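## Task

Take the roll of masking tape off the desk and put it on the counter. Knocking any desk carton to the floor fails the task. At the end, release the tape and pull the robot away. The robot must not topple or finish leaning. The tape has to stay on the counter by itself, not because the robot holds it.

## Robot and tools

ROBOT. A wheeled cart with two arms (left_arm, right_arm), a head that pans and tilts, and three cameras: head_camera, left_wrist_camera, right_wrist_camera (each image 644x476 px). The cart is 0.53 m wide and spans x = -0.35 to 0.07 m. It drives forward/back and turns in place but cannot slide sideways. Each arm turns about a vertical pan axis at x = -0.060, y = +0.155 (left) or -0.155 m (right). The shoulder sits 0.03 m out from that axis at 0.89 m height; links are upper arm 0.116, forearm 0.135, hand 0.162 m. The fixed-jaw tip reaches about 0.44 m horizontally from its pan axis and cannot go below about 0.55 m above the floor. A loose object may occasionally get nudged by the scene.

FRAMES. Base frame: origin on the floor between the drive wheels, x forward, y left, z up, metres. Results give left_hand and right_hand in this frame as the position of each fixed-jaw tip; a grasped item sits next to it on the swinging-jaw side. Hand axes: z along the fingers, y pointing from swinging jaw to fixed jaw. base_odometry is relative to where the base stood when the scene began, counted from wheel rotation (slip looks like motion); heading in rad, left positive, -3.142 to 3.142.

execute_actions. Arguments: actions = a list holding zero or one action; cameras = list of camera names, or ["all"]/null/omitted for all, [] for none. An action has "base", "joints", or both, starting together. base holds exactly one key: translate_m (metres, relative drive, forward positive, -1.4 to 1.4) or rotate_rad (radians, relative in-place turn, counter-clockwise seen from above positive, -3.2 to 3.2); both are offsets from the base position in the most recent state report. joints maps joint names to absolute target angles in radians. Ranges: head_pan_rad -3.2 to 3.2 (0 ahead, + left); head_tilt_rad -0.76 to 1.45 (0 level, + down). Per arm (prefix left_arm_ or right_arm_): shoulder_pan_rad -1.919 to 1.919; shoulder_lift_rad -1.745 to 1.745; elbow_flex_rad -1.69 to 1.58; wrist_flex_rad -1.658 to 1.658; wrist_roll_rad -2.743 to 2.841; gripper_rad 0 to 1.919. A joint not named keeps its earlier target and may keep pushing. An action is capped at 15 s. An unknown key or value out of range rejects the whole call. Once a result reports a stop, further motion calls in that same reply are skipped. An empty actions list only returns state and images.

wait: seconds 0 to 10; nothing new is commanded. zoom_image: camera plus region [x0, y0, x1, y1] in pixels of that camera's newest full image, at most 504 by 504. finished_scene: scene number 1 or 2; final, so call only when the object rests on the counter and the robot has released it.

JOINT MEANINGS. Pan: at 0 the left arm points left, the right arm right; + is clockwise from above; straight ahead is +1.571 (left) and -1.571 (right). Bend: lift, elbow and wrist_flex all 0 gives an upper arm tilted 0.24 rad outward from vertical with forearm and fingers horizontal; + bends downward; the three summed give finger angle below horizontal (1.571 = pointing down, which requires the forearm no more than 0.08 rad above horizontal). Roll: -1.522 closes jaws across the arm plane with fixed jaw on the left looking outward; 1.619 puts it on the right; 0.049 closes in the plane, fixed jaw below (fingers level) or toward the pan axis (fingers down). Keep the fixed jaw on the left when fingers are level over furniture, since the hand body then bulges about 0.08 m upward instead of down. Gripper gap by angle: 0 → 0.003 m, 0.3 → 0.026, 0.6 → 0.049, 1 → 0.076, 1.919 → 0.106. Squeeze comes from targeting below the contact angle, strongest at 0.2 rad below; lower adds nothing and may trip the jaw. A holding jaw reads off_target. Stowed: pan -1.75 (left) / 1.75 (right), lift 0.05, elbow 1.35, wrist_flex -1.55, wrist_roll -1.52; stow in two steps (wrist joints first, then the rest) away from loose items; do not lead with the wrists when leaving stow. Turning in place with arms stowed needs 0.44 m of free radius.

RESULT LINES. base_status and joint_status: done (base: wheels turned the full amount), off_target (resting short, may still push; for an empty arm this means load, obstruction or a trip), time_out (target dropped, holds in place), not_followed plus a line joint command not followed with a cause (a self-collision check withheld that arm's targets; they may be retried later), limit_stop_at_motor_heat. on_its_own lists uncommanded motion. Also joint_positions, Motor temperatures (per arm, in joint_positions order), MOTOR HOT from 55 °C, OVER-TEMPERATURE FAULT at 70 °C (arm halts, hot joints go limp for minutes), and a pictures line giving image order. The robot holds the latest command while you think, and that delay counts.

CAUTIONS. Loaded or far-reaching joints sag toward gravity; add the last sag to the next target. Hand positions may be off by a few cm. A joint stuck over about 0.30 rad from target for about 2 s trips to 20 % torque; reset by waiting until still, then targeting 0.2 rad on the opposite side (or 0.04 rad beyond the range end; jaws use the end). To stop a blocked joint pushing, target its reading. Payload about 0.4 kg at full reach, 0.7 kg within 0.28 m of the pan axis, about 1 kg with both hands close in. Avoid drops, slams, pushing cartons off the desk, pulling hard on things in front (tips the robot), turning or reversing right beside a desk edge, and arms striking or pressing each other. Camera calibration uses OpenCV pinhole+radial models with K and T_world_to_cam (base frame to camera) given; wrist camera poses are less reliable because they depend on joint readings.

Each tool is called after "Emit:" as name([rows], argument=value, ...), one row to a line, values as JSON.

## Session

Emit:
execute_actions(actions=[])

Scene clock: 0.00 s.
Motor temperatures (°C, as the motors report them): left_arm=[30 29 29 29 29] | right_arm=[30 31 29 33 29]
base_odometry: x=+0.000 y=+0.000 heading=+0.000 (m, m, rad; odometry frame)
base_status: not commanded
joint_positions: head_pan_rad=-0.001 head_tilt_rad=-0.031 left_arm_shoulder_pan_rad=-1.763 left_arm_shoulder_lift_rad=+0.051 left_arm_elbow_flex_rad=+1.404 left_arm_wrist_flex_rad=-1.618 left_arm_wrist_roll_rad=-1.496 left_arm_gripper_rad=+1.920 right_arm_shoulder_pan_rad=+1.718 right_arm_shoulder_lift_rad=+0.118 right_arm_elbow_flex_rad=+1.274 right_arm_wrist_flex_rad=-1.481 right_arm_wrist_roll_rad=-1.546 right_arm_gripper_rad=+1.920
joint_status: not commanded
left_hand: x=-0.2973 y=+0.1010 z=+0.8972 quat_wxyz=(-0.063, -0.643, -0.070, +0.760) (m; base frame)
right_hand: x=-0.3188 y=-0.1244 z=+0.8851 quat_wxyz=(-0.045, +0.672, -0.058, -0.737) (m; base frame)
pictures: head_camera, left_wrist_camera, right_wrist_camera
Images, in order (width x height): head_camera 644x476, left_wrist_camera 644x476, right_wrist_camera 644x476.

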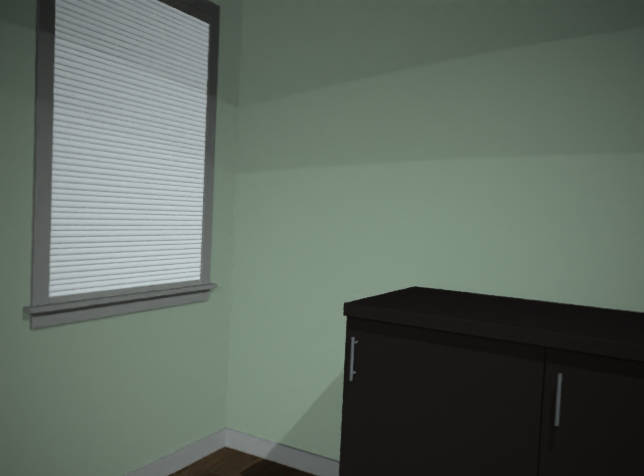

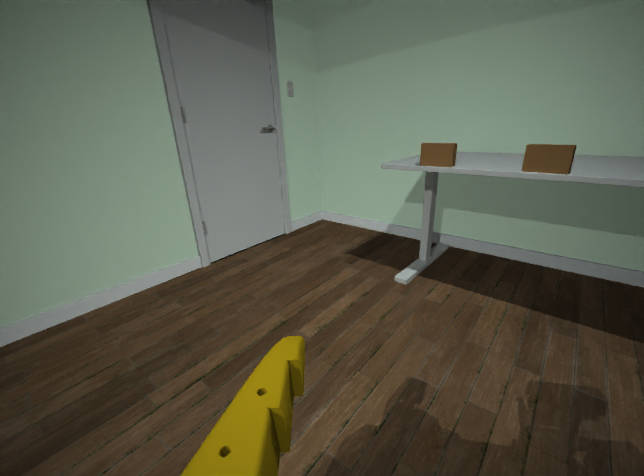

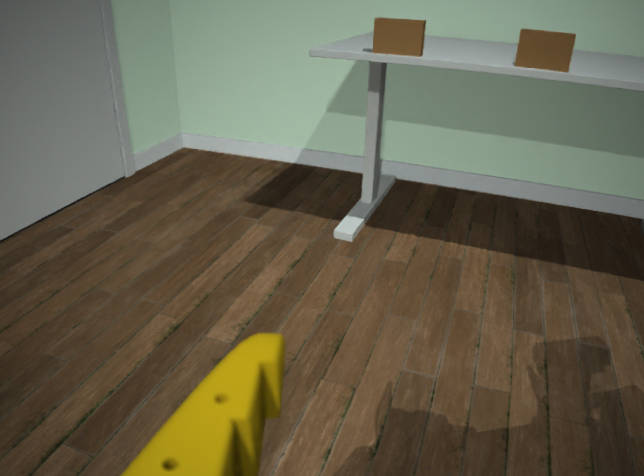

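Emit:
execute_actions([
  {"joints":{"head_pan_rad":-0.5,"head_tilt_rad":0.4}},
], cameras=["head_camera"])

Emit:
execute_actions([
  {"joints":{"head_pan_rad":2.7,"head_tilt_rad":0.4}},
], cameras=["head_camera"])

Scene clock: 5.67 s.
Motor temperatures (°C, as the motors report them): left_arm=[30 29 29 29 29] | right_arm=[30 31 29 33 29]
base_odometry: x=+0.000 y=+0.000 heading=+0.000 (m, m, rad; odometry frame)
base_status: not commanded
joint_positions: head_pan_rad=-0.490 head_tilt_rad=+0.393 left_arm_shoulder_pan_rad=-1.763 left_arm_shoulder_lift_rad=+0.051 left_arm_elbow_flex_rad=+1.404 left_arm_wrist_flex_rad=-1.618 left_arm_wrist_roll_rad=-1.496 left_arm_gripper_rad=+1.920 right_arm_shoulder_pan_rad=+1.718 right_arm_shoulder_lift_rad=+0.118 right_arm_elbow_flex_rad=+1.274 right_arm_wrist_flex_rad=-1.481 right_arm_wrist_roll_rad=-1.546 right_arm_gripper_rad=+1.920
joint_status: all done
left_hand: x=-0.2973 y=+0.1010 z=+0.8972 quat_wxyz=(-0.063, -0.643, -0.070, +0.760) (m; base frame)
right_hand: x=-0.3188 y=-0.1244 z=+0.8851 quat_wxyz=(-0.045, +0.672, -0.058, -0.737) (m; base frame)
pictures: head_camera
camera_calibration (this result's frames):
head_camera: T_world_to_cam=[[-0.442389, -0.896646, 0.0178354, -0.0465455], [-0.381277, 0.170041, -0.908688, 1.07304], [0.811738, -0.408794, -0.417095, 0.507509], [0, 0, 0, 1]] pos_world=[-0.0234309, -0.0167282, 1.18757]
Images, in order (width x height): head_camera 644x476.

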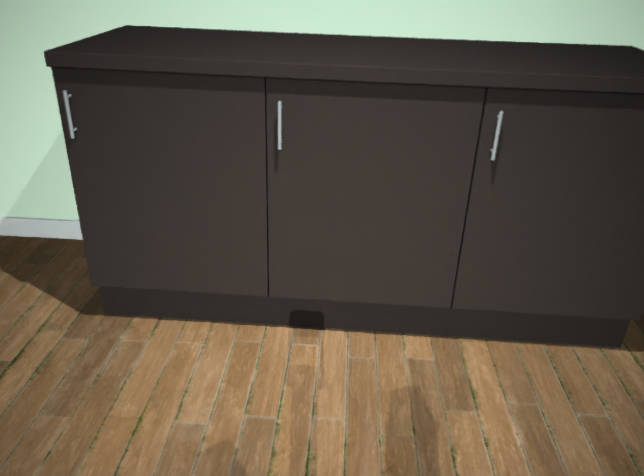

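Scene clock: 8.60 s.
Motor temperatures (°C, as the motors report them): left_arm=[30 29 29 29 29] | right_arm=[30 31 29 33 29]
base_odometry: x=+0.000 y=+0.000 heading=+0.000 (m, m, rad; odometry frame)
base_status: not commanded
joint_positions: head_pan_rad=+2.690 head_tilt_rad=+0.393 left_arm_shoulder_pan_rad=-1.763 left_arm_shoulder_lift_rad=+0.051 left_arm_elbow_flex_rad=+1.404 left_arm_wrist_flex_rad=-1.618 left_arm_wrist_roll_rad=-1.496 left_arm_gripper_rad=+1.920 right_arm_shoulder_pan_rad=+1.718 right_arm_shoulder_lift_rad=+0.118 right_arm_elbow_flex_rad=+1.274 right_arm_wrist_flex_rad=-1.481 right_arm_wrist_roll_rad=-1.546 right_arm_gripper_rad=+1.920
joint_status: all done
left_hand: x=-0.2973 y=+0.1010 z=+0.8972 quat_wxyz=(-0.063, -0.643, -0.070, +0.760) (m; base frame)
right_hand: x=-0.3188 y=-0.1244 z=+0.8851 quat_wxyz=(-0.045, +0.672, -0.058, -0.737) (m; base frame)
pictures: head_camera
camera_calibration (this result's frames):
head_camera: T_world_to_cam=[[0.407638, 0.912969, 0.0178346, -0.00659339], [0.387544, -0.155286, -0.908678, 1.10916], [-0.826826, 0.377324, -0.417116, 0.430521], [0, 0, 0, 1]] pos_world=[-0.0711947, 0.0158114, 1.18756]
Images, in order (width x height): head_camera 644x476.

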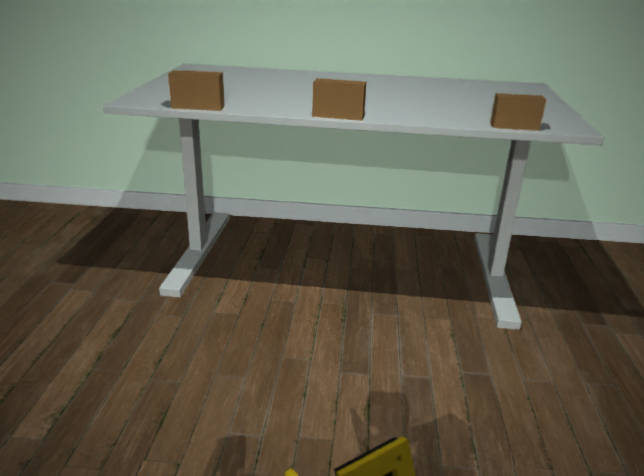

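Emit:
execute_actions([
  {"base":{"rotate_rad":2.575},"joints":{"head_pan_rad":0,"head_tilt_rad":0.55}},
], cameras=[])

Emit:
execute_actions([
  {"base":{"translate_m":1.3}},
], cameras=["head_camera"])

Scene clock: 28.80 s.
Motor temperatures (°C, as the motors report them): left_arm=[30 29 29 29 29] | right_arm=[30 31 29 33 29]
base_odometry: x=-0.001 y=+0.000 heading=+2.574 (m, m, rad; odometry frame)
base_status: done
joint_positions: head_pan_rad=+0.010 head_tilt_rad=+0.544 left_arm_shoulder_pan_rad=-1.763 left_arm_shoulder_lift_rad=+0.051 left_arm_elbow_flex_rad=+1.404 left_arm_wrist_flex_rad=-1.618 left_arm_wrist_roll_rad=-1.496 left_arm_gripper_rad=+1.920 right_arm_shoulder_pan_rad=+1.718 right_arm_shoulder_lift_rad=+0.118 right_arm_elbow_flex_rad=+1.274 right_arm_wrist_flex_rad=-1.481 right_arm_wrist_roll_rad=-1.546 right_arm_gripper_rad=+1.920
joint_status: all done
left_hand: x=-0.2973 y=+0.1010 z=+0.8972 quat_wxyz=(-0.063, -0.643, -0.070, +0.760) (m; base frame)
right_hand: x=-0.3188 y=-0.1244 z=+0.8851 quat_wxyz=(-0.045, +0.672, -0.058, -0.737) (m; base frame)
pictures: none
No camera images: the call's "cameras" was empty. Leave "cameras" out to get every camera's image.

Scene clock: 36.13 s.
Motor temperatures (°C, as the motors report them): left_arm=[30 29 29 29 29] | right_arm=[30 31 29 33 29]
base_odometry: x=-1.100 y=+0.695 heading=+2.575 (m, m, rad; odometry frame)
base_status: done
joint_positions: head_pan_rad=+0.010 head_tilt_rad=+0.544 left_arm_shoulder_pan_rad=-1.763 left_arm_shoulder_lift_rad=+0.051 left_arm_elbow_flex_rad=+1.404 left_arm_wrist_flex_rad=-1.618 left_arm_wrist_roll_rad=-1.496 left_arm_gripper_rad=+1.920 right_arm_shoulder_pan_rad=+1.718 right_arm_shoulder_lift_rad=+0.118 right_arm_elbow_flex_rad=+1.274 right_arm_wrist_flex_rad=-1.481 right_arm_wrist_roll_rad=-1.546 right_arm_gripper_rad=+1.920
joint_status: not commanded
left_hand: x=-0.2973 y=+0.1010 z=+0.8972 quat_wxyz=(-0.063, -0.643, -0.070, +0.760) (m; base frame)
right_hand: x=-0.3188 y=-0.1244 z=+0.8851 quat_wxyz=(-0.045, +0.672, -0.058, -0.737) (m; base frame)
pictures: head_camera
camera_calibration (this result's frames):
head_camera: T_world_to_cam=[[0.043912, -0.998952, 0.0128791, -0.0179848], [-0.547891, -0.0348602, -0.835823, 0.981339], [0.835396, 0.0296463, -0.548848, 0.660268], [0, 0, 0, 1]] pos_world=[-0.0131294, -0.00333078, 1.18284]
Images, in order (width x height): head_camera 644x476.

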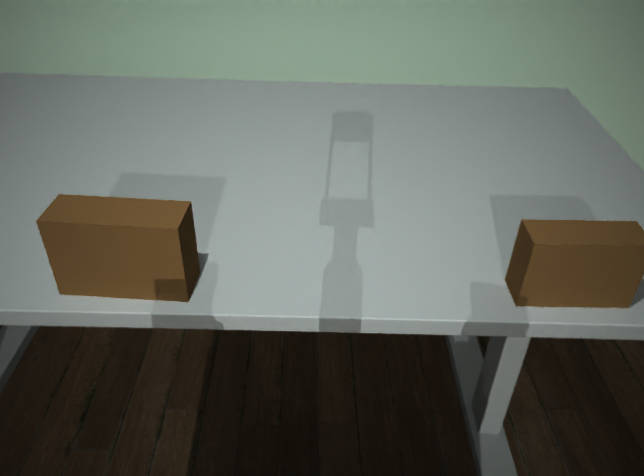

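Not visible yet. Check the left carton.

Emit:
execute_actions([
  {"base":{"translate_m":0.3},"joints":{"head_pan_rad":0.9,"head_tilt_rad":0.6}},
], cameras=["head_camera"])

Scene clock: 41.67 s.
Motor temperatures (°C, as the motors report them): left_arm=[30 29 29 29 29] | right_arm=[30 31 29 33 29]
base_odometry: x=-1.353 y=+0.856 heading=+2.575 (m, m, rad; odometry frame)
base_status: done
joint_positions: head_pan_rad=+0.890 head_tilt_rad=+0.594 left_arm_shoulder_pan_rad=-1.763 left_arm_shoulder_lift_rad=+0.051 left_arm_elbow_flex_rad=+1.404 left_arm_wrist_flex_rad=-1.618 left_arm_wrist_roll_rad=-1.496 left_arm_gripper_rad=+1.920 right_arm_shoulder_pan_rad=+1.718 right_arm_shoulder_lift_rad=+0.118 right_arm_elbow_flex_rad=+1.274 right_arm_wrist_flex_rad=-1.481 right_arm_wrist_roll_rad=-1.546 right_arm_gripper_rad=+1.920
joint_status: all done
left_hand: x=-0.2973 y=+0.1010 z=+0.8972 quat_wxyz=(-0.063, -0.643, -0.070, +0.760) (m; base frame)
right_hand: x=-0.3188 y=-0.1244 z=+0.8851 quat_wxyz=(-0.045, +0.672, -0.058, -0.737) (m; base frame)
pictures: head_camera
camera_calibration (this result's frames):
head_camera: T_world_to_cam=[[0.798368, -0.602066, 0.0111629, 0.0194501], [-0.348059, -0.476511, -0.807336, 0.957943], [0.491389, 0.640666, -0.589986, 0.69145], [0, 0, 0, 1]] pos_world=[-0.0218789, 0.025192, 1.18111]
Images, in order (width x height): head_camera 644x476.

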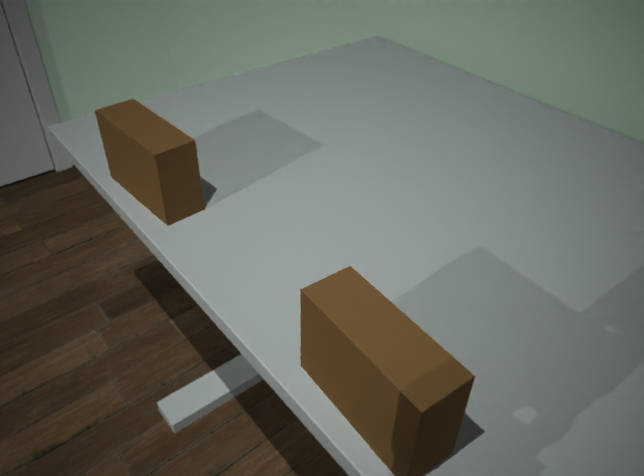

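Emit:
execute_actions([
  {"joints":{"head_pan_rad":-0.6,"head_tilt_rad":0.75}},
], cameras=["head_camera"])

Scene clock: 47.10 s.
Motor temperatures (°C, as the motors report them): left_arm=[30 29 29 29 29] | right_arm=[30 31 29 33 29]
base_odometry: x=-1.353 y=+0.856 heading=+2.575 (m, m, rad; odometry frame)
base_status: not commanded
joint_positions: head_pan_rad=-0.590 head_tilt_rad=+0.745 left_arm_shoulder_pan_rad=-1.763 left_arm_shoulder_lift_rad=+0.051 left_arm_elbow_flex_rad=+1.404 left_arm_wrist_flex_rad=-1.618 left_arm_wrist_roll_rad=-1.496 left_arm_gripper_rad=+1.920 right_arm_shoulder_pan_rad=+1.718 right_arm_shoulder_lift_rad=+0.118 right_arm_elbow_flex_rad=+1.274 right_arm_wrist_flex_rad=-1.481 right_arm_wrist_roll_rad=-1.546 right_arm_gripper_rad=+1.920
joint_status: all done
left_hand: x=-0.2973 y=+0.1010 z=+0.8972 quat_wxyz=(-0.063, -0.643, -0.070, +0.760) (m; base frame)
right_hand: x=-0.3188 y=-0.1244 z=+0.8851 quat_wxyz=(-0.045, +0.672, -0.058, -0.737) (m; base frame)
pictures: head_camera
camera_calibration (this result's frames):
head_camera: T_world_to_cam=[[-0.526201, -0.85034, 0.00586056, -0.0367017], [-0.601014, 0.367022, -0.709983, 0.834], [0.601576, -0.377116, -0.704194, 0.828082], [0, 0, 0, 1]] pos_world=[-0.0162208, -0.0250222, 1.17547]
Images, in order (width x height): head_camera 644x476.

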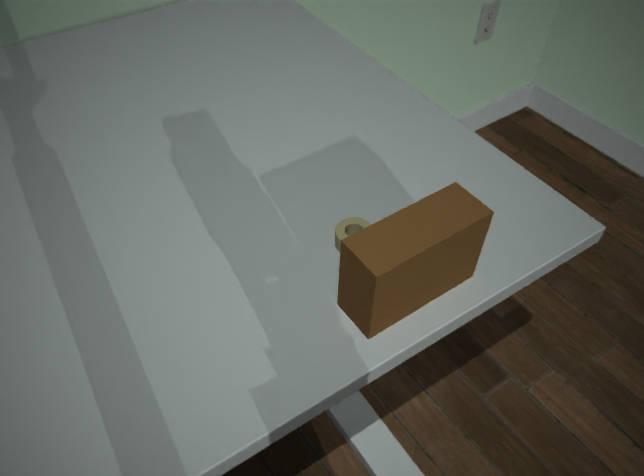

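Emit:
execute_actions([
  {"joints":{"right_arm_shoulder_pan_rad":-1.25,"right_arm_shoulder_lift_rad":-0.2,"right_arm_elbow_flex_rad":-0.1}},
], cameras=[])

Emit:
execute_actions([
  {"base":{"translate_m":0.085},"joints":{"right_arm_wrist_flex_rad":1.4,"right_arm_gripper_rad":0.9,"right_arm_wrist_roll_rad":-1.52,"head_tilt_rad":0.95}},
], cameras=["head_camera","right_wrist_camera"])

Scene clock: 80.00 s.
Motor temperatures (°C, as the motors report them): left_arm=[30 29 29 29 29] | right_arm=[30 31 29 33 29]
base_odometry: x=-1.353 y=+0.856 heading=+2.575 (m, m, rad; odometry frame)
base_status: not commanded
joint_positions: head_pan_rad=-0.590 head_tilt_rad=+0.745 left_arm_shoulder_pan_rad=-1.763 left_arm_shoulder_lift_rad=+0.051 left_arm_elbow_flex_rad=+1.404 left_arm_wrist_flex_rad=-1.618 left_arm_wrist_roll_rad=-1.496 left_arm_gripper_rad=+1.920 right_arm_shoulder_pan_rad=-1.241 right_arm_shoulder_lift_rad=-0.171 right_arm_elbow_flex_rad=-0.070 right_arm_wrist_flex_rad=-1.481 right_arm_wrist_roll_rad=-1.546 right_arm_gripper_rad=+1.920
joint_status: all done
left_hand: x=-0.2973 y=+0.1010 z=+0.8972 quat_wxyz=(-0.063, -0.643, -0.070, +0.760) (m; base frame)
right_hand: x=+0.0792 y=-0.1945 z=+1.2056 quat_wxyz=(+0.986, -0.013, -0.074, -0.152) (m; base frame)
pictures: none
No camera images: the call's "cameras" was empty. Leave "cameras" out to get every camera's image.

Scene clock: 82.63 s.
Motor temperatures (°C, as the motors report them): left_arm=[30 29 29 29 29] | right_arm=[30 31 29 33 29]
base_odometry: x=-1.425 y=+0.901 heading=+2.575 (m, m, rad; odometry frame)
base_status: done
joint_positions: head_pan_rad=-0.590 head_tilt_rad=+0.945 left_arm_shoulder_pan_rad=-1.763 left_arm_shoulder_lift_rad=+0.051 left_arm_elbow_flex_rad=+1.404 left_arm_wrist_flex_rad=-1.618 left_arm_wrist_roll_rad=-1.496 left_arm_gripper_rad=+1.920 right_arm_shoulder_pan_rad=-1.243 right_arm_shoulder_lift_rad=-0.174 right_arm_elbow_flex_rad=-0.072 right_arm_wrist_flex_rad=+1.395 right_arm_wrist_roll_rad=-1.531 right_arm_gripper_rad=+0.907
joint_status: all done
left_hand: x=-0.2973 y=+0.1010 z=+0.8972 quat_wxyz=(-0.063, -0.643, -0.070, +0.760) (m; base frame)
right_hand: x=+0.1636 y=-0.2230 z=+0.9010 quat_wxyz=(+0.206, +0.164, +0.964, -0.033) (m; base frame)
pictures: head_camera, right_wrist_camera
camera_calibration (this result's frames):
head_camera: T_world_to_cam=[[-0.526002, -0.850482, -0.00139599, -0.02834], [-0.706696, 0.437985, -0.555653, 0.651399], [0.473185, -0.291288, -0.831413, 0.968477], [0, 0, 0, 1]] pos_world=[-0.0128343, -0.0273003, 1.16712]
right_wrist_camera: T_world_to_cam=[[-0.297451, -0.953943, -0.0389325, -0.129672], [-0.946468, 0.289275, 0.143242, 0.108993], [-0.125383, 0.079456, -0.988922, 1.00125], [0, 0, 0, 1]] pos_world=[0.190127, -0.234784, 0.969496]
Images, in order (width x height): head_camera 644x476, right_wrist_camera 644x476.

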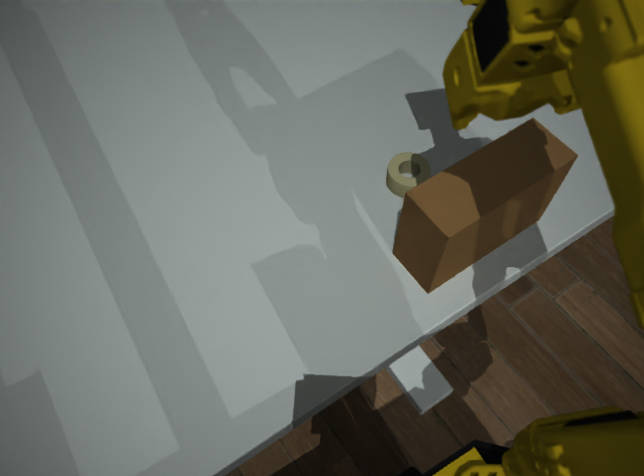

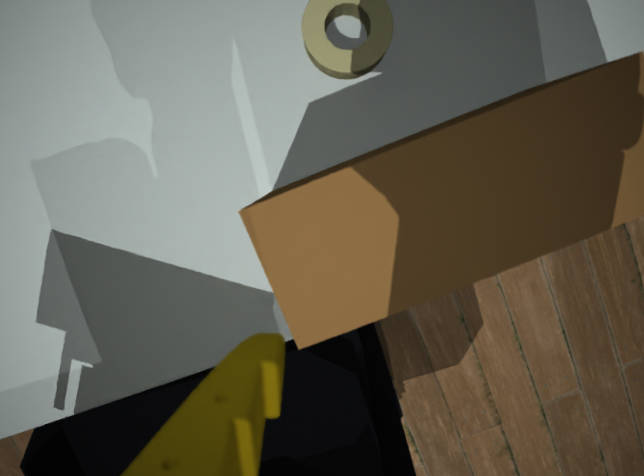

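Emit:
execute_actions([
  {"base":{"translate_m":0.018},"joints":{"right_arm_shoulder_lift_rad":0.36,"right_arm_elbow_flex_rad":-0.66,"right_arm_wrist_flex_rad":1.45,"right_arm_wrist_roll_rad":-1.2}},
], cameras=["head_camera","right_wrist_camera"])

Scene clock: 97.47 s.
Motor temperatures (°C, as the motors report them): left_arm=[30 29 29 29 29] | right_arm=[30 31 30 33 29]
base_odometry: x=-1.441 y=+0.911 heading=+2.575 (m, m, rad; odometry frame)
base_status: done
joint_positions: head_pan_rad=-0.590 head_tilt_rad=+0.945 left_arm_shoulder_pan_rad=-1.763 left_arm_shoulder_lift_rad=+0.051 left_arm_elbow_flex_rad=+1.404 left_arm_wrist_flex_rad=-1.618 left_arm_wrist_roll_rad=-1.496 left_arm_gripper_rad=+1.920 right_arm_shoulder_pan_rad=-1.243 right_arm_shoulder_lift_rad=+0.377 right_arm_elbow_flex_rad=-0.624 right_arm_wrist_flex_rad=+1.444 right_arm_wrist_roll_rad=-1.209 right_arm_gripper_rad=+0.907
joint_status: all done
left_hand: x=-0.2973 y=+0.1010 z=+0.8972 quat_wxyz=(-0.063, -0.643, -0.070, +0.760) (m; base frame)
right_hand: x=+0.2108 y=-0.2395 z=+0.8759 quat_wxyz=(+0.176, +0.007, +0.983, -0.059) (m; base frame)
pictures: head_camera, right_wrist_camera
camera_calibration (this result's frames):
head_camera: T_world_to_cam=[[-0.526046, -0.850455, -0.00139848, -0.0283393], [-0.706704, 0.438043, -0.555596, 0.651333], [0.473122, -0.291281, -0.831451, 0.968518], [0, 0, 0, 1]] pos_world=[-0.0128348, -0.0273027, 1.16711]
right_wrist_camera: T_world_to_cam=[[-0.00352276, -0.997164, 0.0751782, -0.304651], [-0.977604, 0.0192534, 0.209568, 0.0457402], [-0.210422, -0.0727562, -0.9749, 0.952908], [0, 0, 0, 1]] pos_world=[0.244155, -0.235338, 0.942307]
Images, in order (width x height): head_camera 644x476, right_wrist_camera 644x476.

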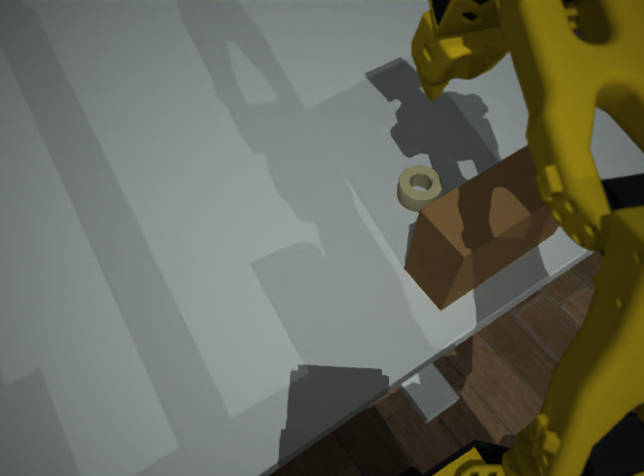

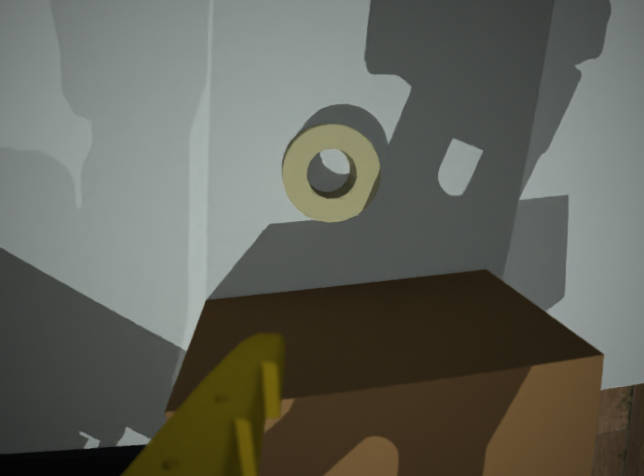

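Emit:
execute_actions([
  {"joints":{"right_arm_shoulder_pan_rad":-1.285,"right_arm_shoulder_lift_rad":0.735,"right_arm_elbow_flex_rad":-0.66,"right_arm_wrist_flex_rad":1.235}},
], cameras=["head_camera","right_wrist_camera"])

Scene clock: 118.53 s.
Motor temperatures (°C, as the motors report them): left_arm=[30 29 29 29 29] | right_arm=[30 31 30 33 29]
base_odometry: x=-1.441 y=+0.911 heading=+2.575 (m, m, rad; odometry frame)
base_status: not commanded
joint_positions: head_pan_rad=-0.590 head_tilt_rad=+0.945 left_arm_shoulder_pan_rad=-1.763 left_arm_shoulder_lift_rad=+0.051 left_arm_elbow_flex_rad=+1.404 left_arm_wrist_flex_rad=-1.618 left_arm_wrist_roll_rad=-1.496 left_arm_gripper_rad=+1.920 right_arm_shoulder_pan_rad=-1.276 right_arm_shoulder_lift_rad=+0.759 right_arm_elbow_flex_rad=-0.627 right_arm_wrist_flex_rad=+1.246 right_arm_wrist_roll_rad=-1.209 right_arm_gripper_rad=+0.907
joint_status: all done
left_hand: x=-0.2973 y=+0.1010 z=+0.8972 quat_wxyz=(-0.063, -0.643, -0.070, +0.760) (m; base frame)
right_hand: x=+0.2203 y=-0.2324 z=+0.7857 quat_wxyz=(+0.092, -0.009, +0.995, -0.029) (m; base frame)
pictures: head_camera, right_wrist_camera
camera_calibration (this result's frames):
head_camera: T_world_to_cam=[[-0.526046, -0.850455, -0.00139847, -0.0283393], [-0.706704, 0.438043, -0.555596, 0.651333], [0.473122, -0.291281, -0.831451, 0.968518], [0, 0, 0, 1]] pos_world=[-0.0128348, -0.0273027, 1.16711]
right_wrist_camera: T_world_to_cam=[[0.0381024, -0.999135, 0.0166812, -0.254422], [-0.927029, -0.0291108, 0.373858, -0.0776078], [-0.373049, -0.0297088, -0.927336, 0.875956], [0, 0, 0, 1]] pos_world=[0.264524, -0.230437, 0.845564]
Images, in order (width x height): head_camera 644x476, right_wrist_camera 644x476.

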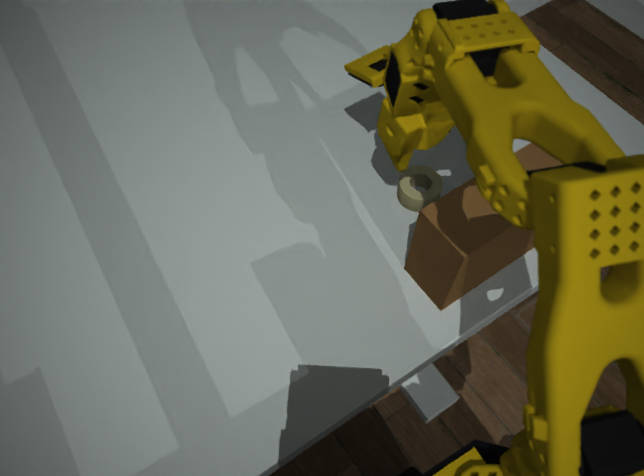

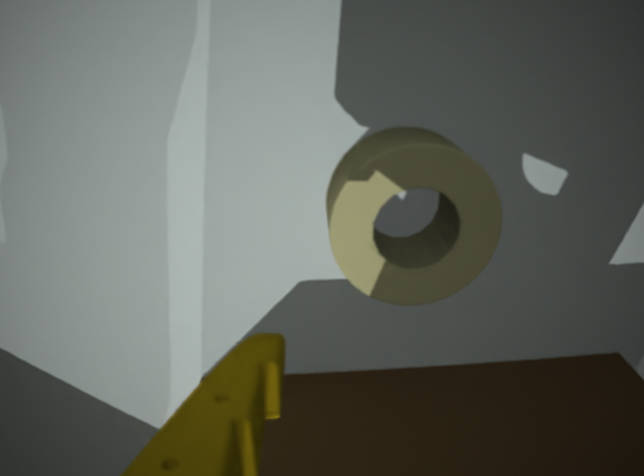

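Emit:
execute_actions([
  {"joints":{"right_arm_shoulder_lift_rad":1.04,"right_arm_elbow_flex_rad":-0.75,"right_arm_wrist_flex_rad":1.03}},
], cameras=["head_camera","right_wrist_camera"])

Scene clock: 131.03 s.
Motor temperatures (°C, as the motors report them): left_arm=[30 29 29 29 29] | right_arm=[30 31 30 33 29]
base_odometry: x=-1.441 y=+0.911 heading=+2.575 (m, m, rad; odometry frame)
base_status: not commanded
joint_positions: head_pan_rad=-0.590 head_tilt_rad=+0.945 left_arm_shoulder_pan_rad=-1.763 left_arm_shoulder_lift_rad=+0.051 left_arm_elbow_flex_rad=+1.404 left_arm_wrist_flex_rad=-1.618 left_arm_wrist_roll_rad=-1.496 left_arm_gripper_rad=+1.920 right_arm_shoulder_pan_rad=-1.276 right_arm_shoulder_lift_rad=+1.066 right_arm_elbow_flex_rad=-0.716 right_arm_wrist_flex_rad=+1.039 right_arm_wrist_roll_rad=-1.209 right_arm_gripper_rad=+0.907
joint_status: all done
left_hand: x=-0.2973 y=+0.1010 z=+0.8972 quat_wxyz=(-0.063, -0.643, -0.070, +0.760) (m; base frame)
right_hand: x=+0.2267 y=-0.2344 z=+0.7242 quat_wxyz=(+0.087, -0.009, +0.996, -0.027) (m; base frame)
pictures: head_camera, right_wrist_camera
camera_calibration (this result's frames):
head_camera: T_world_to_cam=[[-0.526046, -0.850455, -0.00139848, -0.0283393], [-0.706704, 0.438043, -0.555596, 0.651333], [0.473122, -0.291281, -0.831451, 0.968518], [0, 0, 0, 1]] pos_world=[-0.0128348, -0.0273027, 1.16711]
right_wrist_camera: T_world_to_cam=[[0.0382558, -0.999181, 0.0131749, -0.253083], [-0.923139, -0.0302906, 0.383271, -0.056727], [-0.382558, -0.0268246, -0.923542, 0.821348], [0, 0, 0, 1]] pos_world=[0.271528, -0.232562, 0.783625]
Images, in order (width x height): head_camera 644x476, right_wrist_camera 644x476.

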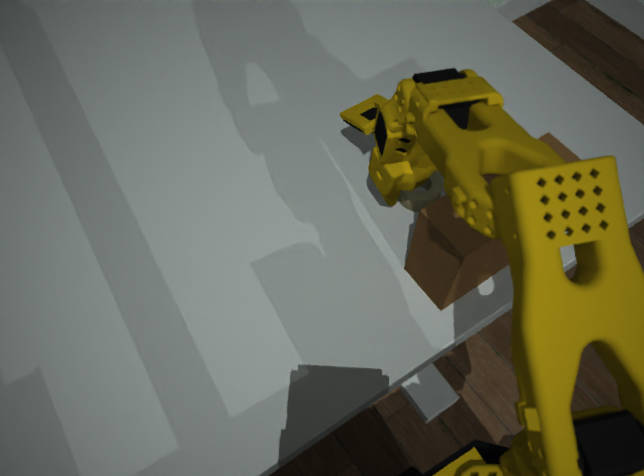

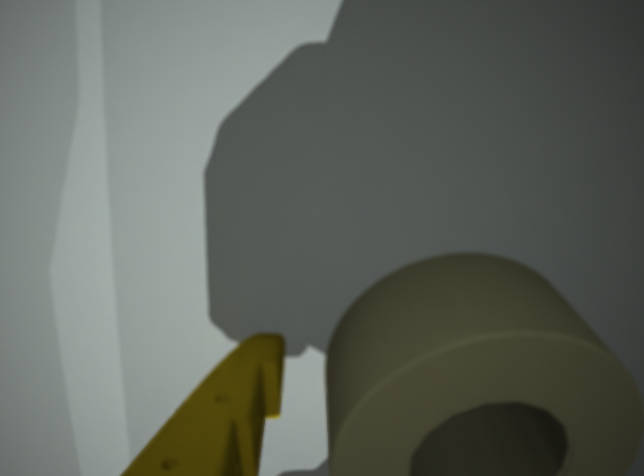

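Emit:
execute_actions([
  {"joints":{"right_arm_gripper_rad":0.33}},
], cameras=["right_wrist_camera"])

Scene clock: 135.47 s.
Motor temperatures (°C, as the motors report them): left_arm=[30 29 29 29 29] | right_arm=[30 31 30 33 29]
base_odometry: x=-1.441 y=+0.911 heading=+2.575 (m, m, rad; odometry frame)
base_status: not commanded
joint_positions: head_pan_rad=-0.590 head_tilt_rad=+0.945 left_arm_shoulder_pan_rad=-1.763 left_arm_shoulder_lift_rad=+0.051 left_arm_elbow_flex_rad=+1.404 left_arm_wrist_flex_rad=-1.618 left_arm_wrist_roll_rad=-1.496 left_arm_gripper_rad=+1.920 right_arm_shoulder_pan_rad=-1.276 right_arm_shoulder_lift_rad=+1.066 right_arm_elbow_flex_rad=-0.717 right_arm_wrist_flex_rad=+1.039 right_arm_wrist_roll_rad=-1.209 right_arm_gripper_rad=+0.488
joint_status: right_arm_gripper_rad off_target (ended at +0.488, target +0.330)
left_hand: x=-0.2973 y=+0.1010 z=+0.8972 quat_wxyz=(-0.063, -0.643, -0.070, +0.760) (m; base frame)
right_hand: x=+0.2270 y=-0.2345 z=+0.7245 quat_wxyz=(+0.087, -0.009, +0.996, -0.027) (m; base frame)
pictures: right_wrist_camera
camera_calibration (this result's frames):
right_wrist_camera: T_world_to_cam=[[0.038236, -0.999175, 0.0136759, -0.253543], [-0.923701, -0.0301203, 0.381929, -0.0554106], [-0.381202, -0.0272359, -0.92409, 0.82167], [0, 0, 0, 1]] pos_world=[0.271734, -0.232624, 0.783928]
Images, in order (width x height): right_wrist_camera 644x476.

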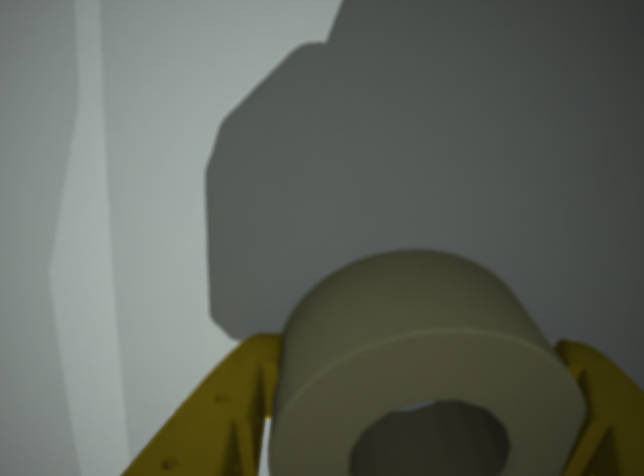

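Gripped. Lift along the reverse path.

Emit:
execute_actions([
  {"joints":{"right_arm_gripper_rad":0.3,"right_arm_shoulder_lift_rad":0.3,"right_arm_elbow_flex_rad":-0.75,"right_arm_wrist_flex_rad":1.4}},
], cameras=["head_camera","right_wrist_camera"])

Scene clock: 139.73 s.
Motor temperatures (°C, as the motors report them): left_arm=[30 29 29 29 29] | right_arm=[30 31 30 33 29]
base_odometry: x=-1.441 y=+0.911 heading=+2.575 (m, m, rad; odometry frame)
base_status: not commanded
joint_positions: head_pan_rad=-0.590 head_tilt_rad=+0.945 left_arm_shoulder_pan_rad=-1.763 left_arm_shoulder_lift_rad=+0.051 left_arm_elbow_flex_rad=+1.404 left_arm_wrist_flex_rad=-1.618 left_arm_wrist_roll_rad=-1.496 left_arm_gripper_rad=+1.920 right_arm_shoulder_pan_rad=-1.276 right_arm_shoulder_lift_rad=+0.351 right_arm_elbow_flex_rad=-0.719 right_arm_wrist_flex_rad=+1.396 right_arm_wrist_roll_rad=-1.209 right_arm_gripper_rad=+0.483
joint_status: right_arm_gripper_rad off_target (ended at +0.483, target +0.300); the others done
left_hand: x=-0.2973 y=+0.1010 z=+0.8972 quat_wxyz=(-0.063, -0.643, -0.070, +0.760) (m; base frame)
right_hand: x=+0.2292 y=-0.2351 z=+0.9046 quat_wxyz=(+0.256, -0.009, +0.963, -0.080) (m; base frame)
pictures: head_camera, right_wrist_camera
camera_calibration (this result's frames):
head_camera: T_world_to_cam=[[-0.526046, -0.850455, -0.00139848, -0.0283393], [-0.706704, 0.438043, -0.555596, 0.651333], [0.473122, -0.291281, -0.831451, 0.968518], [0, 0, 0, 1]] pos_world=[-0.0128348, -0.0273027, 1.16711]
right_wrist_camera: T_world_to_cam=[[0.0137193, -0.991739, 0.127535, -0.352379], [-0.998715, -0.00736834, 0.0501372, 0.200463], [-0.0487833, -0.128059, -0.990566, 0.949184], [0, 0, 0, 1]] pos_world=[0.251344, -0.22644, 0.975119]
Images, in order (width x height): head_camera 644x476, right_wrist_camera 644x476.

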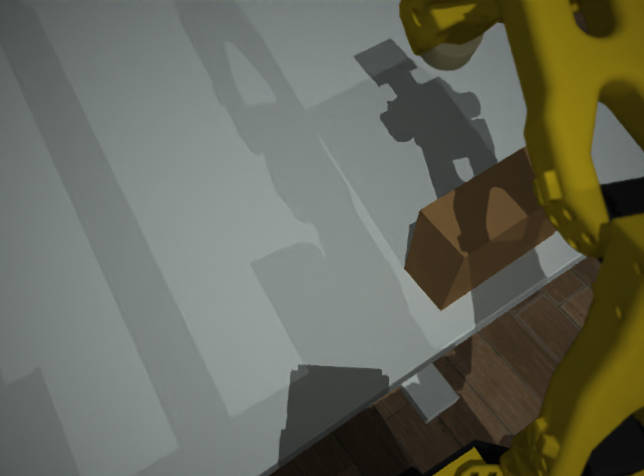

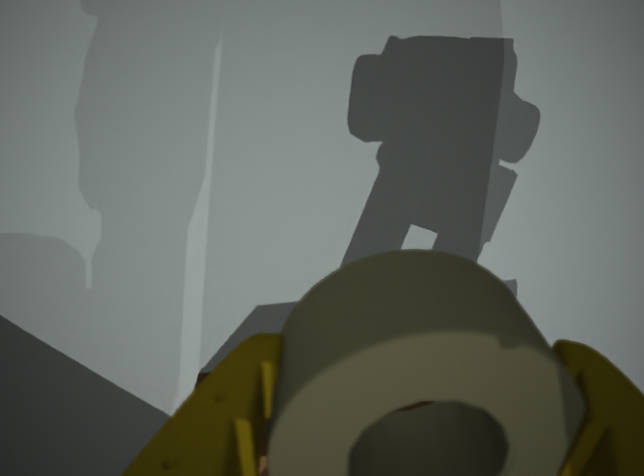

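Emit:
execute_actions([
  {"base":{"translate_m":-1.4},"joints":{"right_arm_shoulder_lift_rad":-0.05,"right_arm_wrist_flex_rad":1.55,"head_pan_rad":0,"head_tilt_rad":0.45}},
], cameras=[])

Emit:
execute_actions([
  {"base":{"rotate_rad":-3.14},"joints":{"right_arm_shoulder_pan_rad":-1.45,"right_arm_wrist_roll_rad":-1.52}},
], cameras=["head_camera"])

Emit:
execute_actions([
  {"base":{"translate_m":1.4}},
], cameras=["head_camera"])

Scene clock: 153.07 s.
Motor temperatures (°C, as the motors report them): left_arm=[30 29 29 29 29] | right_arm=[30 31 30 33 29]
base_odometry: x=-0.259 y=+0.161 heading=+2.576 (m, m, rad; odometry frame)
base_status: done
joint_positions: head_pan_rad=-0.010 head_tilt_rad=+0.463 left_arm_shoulder_pan_rad=-1.763 left_arm_shoulder_lift_rad=+0.051 left_arm_elbow_flex_rad=+1.404 left_arm_wrist_flex_rad=-1.618 left_arm_wrist_roll_rad=-1.496 left_arm_gripper_rad=+1.920 right_arm_shoulder_pan_rad=-1.276 right_arm_shoulder_lift_rad=-0.013 right_arm_elbow_flex_rad=-0.719 right_arm_wrist_flex_rad=+1.547 right_arm_wrist_roll_rad=-1.209 right_arm_gripper_rad=+0.483
joint_status: all done
left_hand: x=-0.2973 y=+0.1010 z=+0.8972 quat_wxyz=(-0.063, -0.643, -0.070, +0.760) (m; base frame)
right_hand: x=+0.1929 y=-0.2241 z=+0.9822 quat_wxyz=(+0.352, -0.009, +0.929, -0.110) (m; base frame)
pictures: none
No camera images: the call's "cameras" was empty. Leave "cameras" out to get every camera's image.

Scene clock: 157.67 s.
Motor temperatures (°C, as the motors report them): left_arm=[30 29 29 29 29] | right_arm=[30 31 30 33 29]
base_odometry: x=-0.258 y=+0.160 heading=-0.563 (m, m, rad; odometry frame)
base_status: done
joint_positions: head_pan_rad=-0.010 head_tilt_rad=+0.463 left_arm_shoulder_pan_rad=-1.763 left_arm_shoulder_lift_rad=+0.051 left_arm_elbow_flex_rad=+1.404 left_arm_wrist_flex_rad=-1.618 left_arm_wrist_roll_rad=-1.496 left_arm_gripper_rad=+1.920 right_arm_shoulder_pan_rad=-1.440 right_arm_shoulder_lift_rad=-0.013 right_arm_elbow_flex_rad=-0.719 right_arm_wrist_flex_rad=+1.547 right_arm_wrist_roll_rad=-1.511 right_arm_gripper_rad=+0.483
joint_status: all done
left_hand: x=-0.2973 y=+0.1010 z=+0.8972 quat_wxyz=(-0.063, -0.643, -0.070, +0.760) (m; base frame)
right_hand: x=+0.2025 y=-0.1816 z=+0.9838 quat_wxyz=(+0.368, +0.055, +0.928, -0.026) (m; base frame)
pictures: head_camera
camera_calibration (this result's frames):
head_camera: T_world_to_cam=[[0.0229018, -0.999616, 0.0155777, -0.0220783], [-0.479256, -0.024652, -0.877329, 1.03234], [0.877376, 0.0126267, -0.479637, 0.58258], [0, 0, 0, 1]] pos_world=[-0.0158816, -0.00397664, 1.18547]
Images, in order (width x height): head_camera 644x476.

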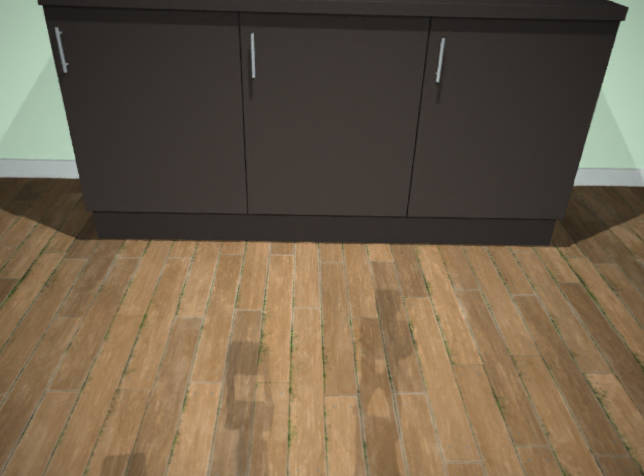

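Scene clock: 165.50 s.
Motor temperatures (°C, as the motors report them): left_arm=[30 29 29 29 29] | right_arm=[30 31 30 33 29]
base_odometry: x=+0.923 y=-0.591 heading=-0.564 (m, m, rad; odometry frame)
base_status: done
joint_positions: head_pan_rad=-0.010 head_tilt_rad=+0.463 left_arm_shoulder_pan_rad=-1.763 left_arm_shoulder_lift_rad=+0.051 left_arm_elbow_flex_rad=+1.404 left_arm_wrist_flex_rad=-1.618 left_arm_wrist_roll_rad=-1.496 left_arm_gripper_rad=+1.920 right_arm_shoulder_pan_rad=-1.442 right_arm_shoulder_lift_rad=-0.014 right_arm_elbow_flex_rad=-0.719 right_arm_wrist_flex_rad=+1.547 right_arm_wrist_roll_rad=-1.511 right_arm_gripper_rad=+0.483
joint_status: not commanded
left_hand: x=-0.2973 y=+0.1010 z=+0.8972 quat_wxyz=(-0.063, -0.643, -0.070, +0.760) (m; base frame)
right_hand: x=+0.2024 y=-0.1812 z=+0.9842 quat_wxyz=(+0.369, +0.055, +0.928, -0.026) (m; base frame)
pictures: head_camera
camera_calibration (this result's frames):
head_camera: T_world_to_cam=[[0.0229008, -0.999616, 0.0155798, -0.0220808], [-0.4792, -0.0246526, -0.877359, 1.03238], [0.877407, 0.0126264, -0.479581, 0.582516], [0, 0, 0, 1]] pos_world=[-0.0158839, -0.00397662, 1.18547]
Images, in order (width x height): head_camera 644x476.

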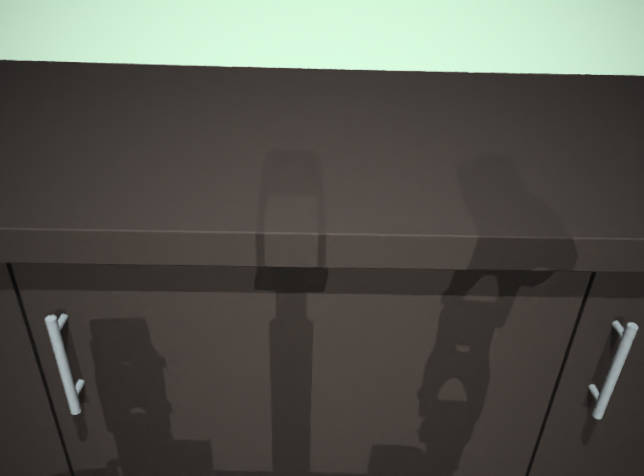

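Emit:
execute_actions([
  {"base":{"translate_m":0.3},"joints":{"head_pan_rad":-0.45,"head_tilt_rad":0.8}},
], cameras=["head_camera","right_wrist_camera"])

Scene clock: 175.10 s.
Motor temperatures (°C, as the motors report them): left_arm=[30 29 29 29 29] | right_arm=[30 31 30 33 29]
base_odometry: x=+1.177 y=-0.752 heading=-0.563 (m, m, rad; odometry frame)
base_status: done
joint_positions: head_pan_rad=-0.440 head_tilt_rad=+0.795 left_arm_shoulder_pan_rad=-1.763 left_arm_shoulder_lift_rad=+0.051 left_arm_elbow_flex_rad=+1.404 left_arm_wrist_flex_rad=-1.618 left_arm_wrist_roll_rad=-1.496 left_arm_gripper_rad=+1.920 right_arm_shoulder_pan_rad=-1.442 right_arm_shoulder_lift_rad=-0.014 right_arm_elbow_flex_rad=-0.719 right_arm_wrist_flex_rad=+1.547 right_arm_wrist_roll_rad=-1.511 right_arm_gripper_rad=+0.483
joint_status: all done
left_hand: x=-0.2973 y=+0.1010 z=+0.8972 quat_wxyz=(-0.063, -0.643, -0.070, +0.760) (m; base frame)
right_hand: x=+0.2024 y=-0.1812 z=+0.9842 quat_wxyz=(+0.369, +0.055, +0.928, -0.026) (m; base frame)
pictures: head_camera, right_wrist_camera
camera_calibration (this result's frames):
head_camera: T_world_to_cam=[[-0.39304, -0.919512, 0.00405258, -0.0283621], [-0.680557, 0.287931, -0.67375, 0.788557], [0.618354, -0.267569, -0.738949, 0.868873], [0, 0, 0, 1]] pos_world=[-0.0117613, -0.0206457, 1.17346]
right_wrist_camera: T_world_to_cam=[[-0.0768917, -0.996934, -0.0145214, -0.151488], [-0.978599, 0.0782497, -0.190317, 0.418233], [0.19087, -0.000423195, -0.981615, 0.999436], [0, 0, 0, 1]] pos_world=[0.206872, -0.183327, 1.05846]
Images, in order (width x height): head_camera 644x476, right_wrist_camera 644x476.

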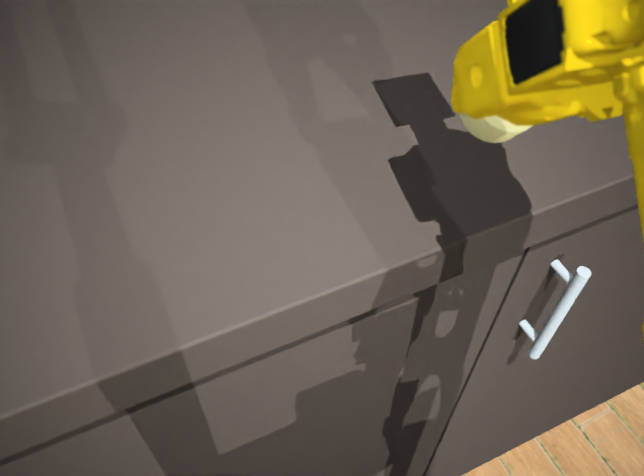

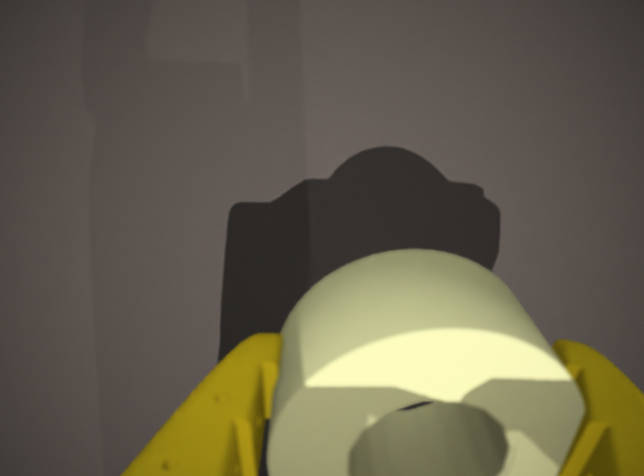

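Emit:
execute_actions([
  {"base":{"translate_m":0.06},"joints":{"right_arm_shoulder_lift_rad":0.2,"right_arm_elbow_flex_rad":-0.82,"right_arm_wrist_flex_rad":1.63}},
], cameras=["head_camera","right_wrist_camera"])

Scene clock: 187.30 s.
Motor temperatures (°C, as the motors report them): left_arm=[30 29 29 29 29] | right_arm=[30 31 30 33 29]
base_odometry: x=+1.228 y=-0.784 heading=-0.562 (m, m, rad; odometry frame)
base_status: done
joint_positions: head_pan_rad=-0.440 head_tilt_rad=+0.795 left_arm_shoulder_pan_rad=-1.763 left_arm_shoulder_lift_rad=+0.051 left_arm_elbow_flex_rad=+1.404 left_arm_wrist_flex_rad=-1.618 left_arm_wrist_roll_rad=-1.496 left_arm_gripper_rad=+1.920 right_arm_shoulder_pan_rad=-1.442 right_arm_shoulder_lift_rad=+0.218 right_arm_elbow_flex_rad=-0.786 right_arm_wrist_flex_rad=+1.626 right_arm_wrist_roll_rad=-1.511 right_arm_gripper_rad=+0.483
joint_status: all done
left_hand: x=-0.2973 y=+0.1010 z=+0.8972 quat_wxyz=(-0.063, -0.643, -0.070, +0.760) (m; base frame)
right_hand: x=+0.2102 y=-0.1822 z=+0.9349 quat_wxyz=(+0.253, +0.057, +0.966, -0.018) (m; base frame)
pictures: head_camera, right_wrist_camera
camera_calibration (this result's frames):
head_camera: T_world_to_cam=[[-0.393142, -0.919469, 0.00405107, -0.0283652], [-0.68055, 0.288018, -0.673719, 0.788522], [0.618297, -0.267624, -0.738977, 0.868903], [0, 0, 0, 1]] pos_world=[-0.0117627, -0.02065, 1.17346]
right_wrist_camera: T_world_to_cam=[[-0.0818901, -0.996286, -0.0266028, -0.140145], [-0.995398, 0.0804256, 0.052109, 0.193801], [-0.049776, 0.0307476, -0.998287, 1.02144], [0, 0, 0, 1]] pos_world=[0.232276, -0.186618, 1.00586]
Images, in order (width x height): head_camera 644x476, right_wrist_camera 644x476.

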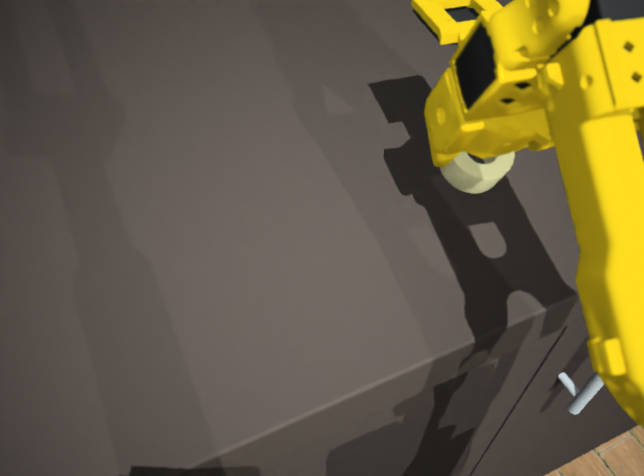

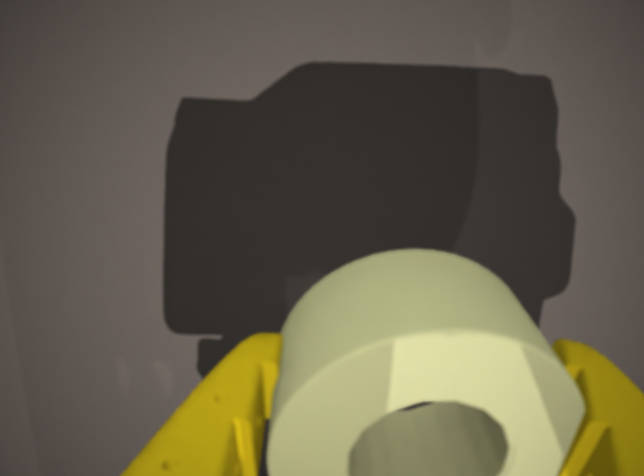

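Emit:
execute_actions([
  {"joints":{"right_arm_shoulder_lift_rad":0.33}},
], cameras=["head_camera","right_wrist_camera"])

Scene clock: 190.70 s.
Motor temperatures (°C, as the motors report them): left_arm=[30 29 29 29 29] | right_arm=[30 31 30 33 29]
base_odometry: x=+1.228 y=-0.784 heading=-0.562 (m, m, rad; odometry frame)
base_status: not commanded
joint_positions: head_pan_rad=-0.440 head_tilt_rad=+0.795 left_arm_shoulder_pan_rad=-1.763 left_arm_shoulder_lift_rad=+0.051 left_arm_elbow_flex_rad=+1.404 left_arm_wrist_flex_rad=-1.618 left_arm_wrist_roll_rad=-1.496 left_arm_gripper_rad=+1.920 right_arm_shoulder_pan_rad=-1.442 right_arm_shoulder_lift_rad=+0.300 right_arm_elbow_flex_rad=-0.817 right_arm_wrist_flex_rad=+1.626 right_arm_wrist_roll_rad=-1.511 right_arm_gripper_rad=+0.483
joint_status: all done
left_hand: x=-0.2973 y=+0.1010 z=+0.8972 quat_wxyz=(-0.063, -0.643, -0.070, +0.760) (m; base frame)
right_hand: x=+0.2150 y=-0.1828 z=+0.9205 quat_wxyz=(+0.228, +0.057, +0.972, -0.016) (m; base frame)
pictures: head_camera, right_wrist_camera
camera_calibration (this result's frames):
head_camera: T_world_to_cam=[[-0.393143, -0.919469, 0.00405099, -0.0283651], [-0.680551, 0.288019, -0.673717, 0.78852], [0.618295, -0.267624, -0.738978, 0.868905], [0, 0, 0, 1]] pos_world=[-0.0117627, -0.02065, 1.17346]
right_wrist_camera: T_world_to_cam=[[-0.0833285, -0.9961, -0.0290047, -0.138202], [-0.991358, 0.0799024, 0.104039, 0.150653], [-0.101315, 0.0374235, -0.99415, 1.0158], [0, 0, 0, 1]] pos_world=[0.240751, -0.187716, 0.990174]
Images, in order (width x height): head_camera 644x476, right_wrist_camera 644x476.

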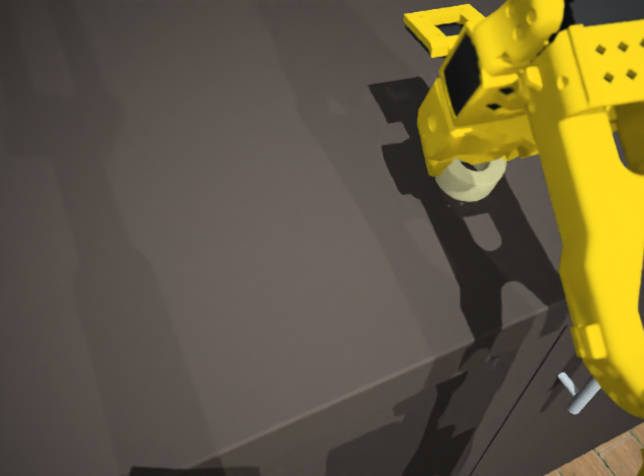

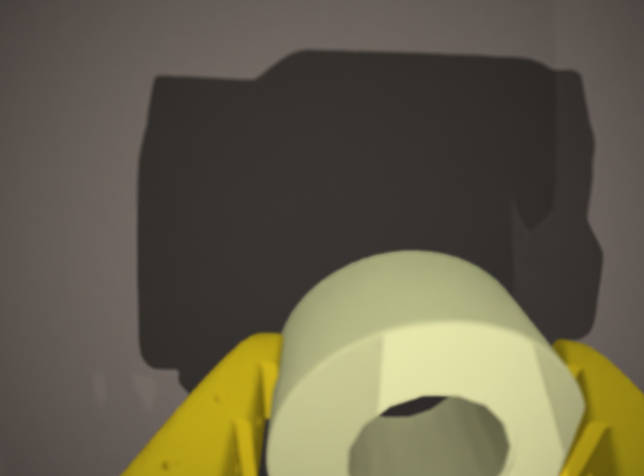

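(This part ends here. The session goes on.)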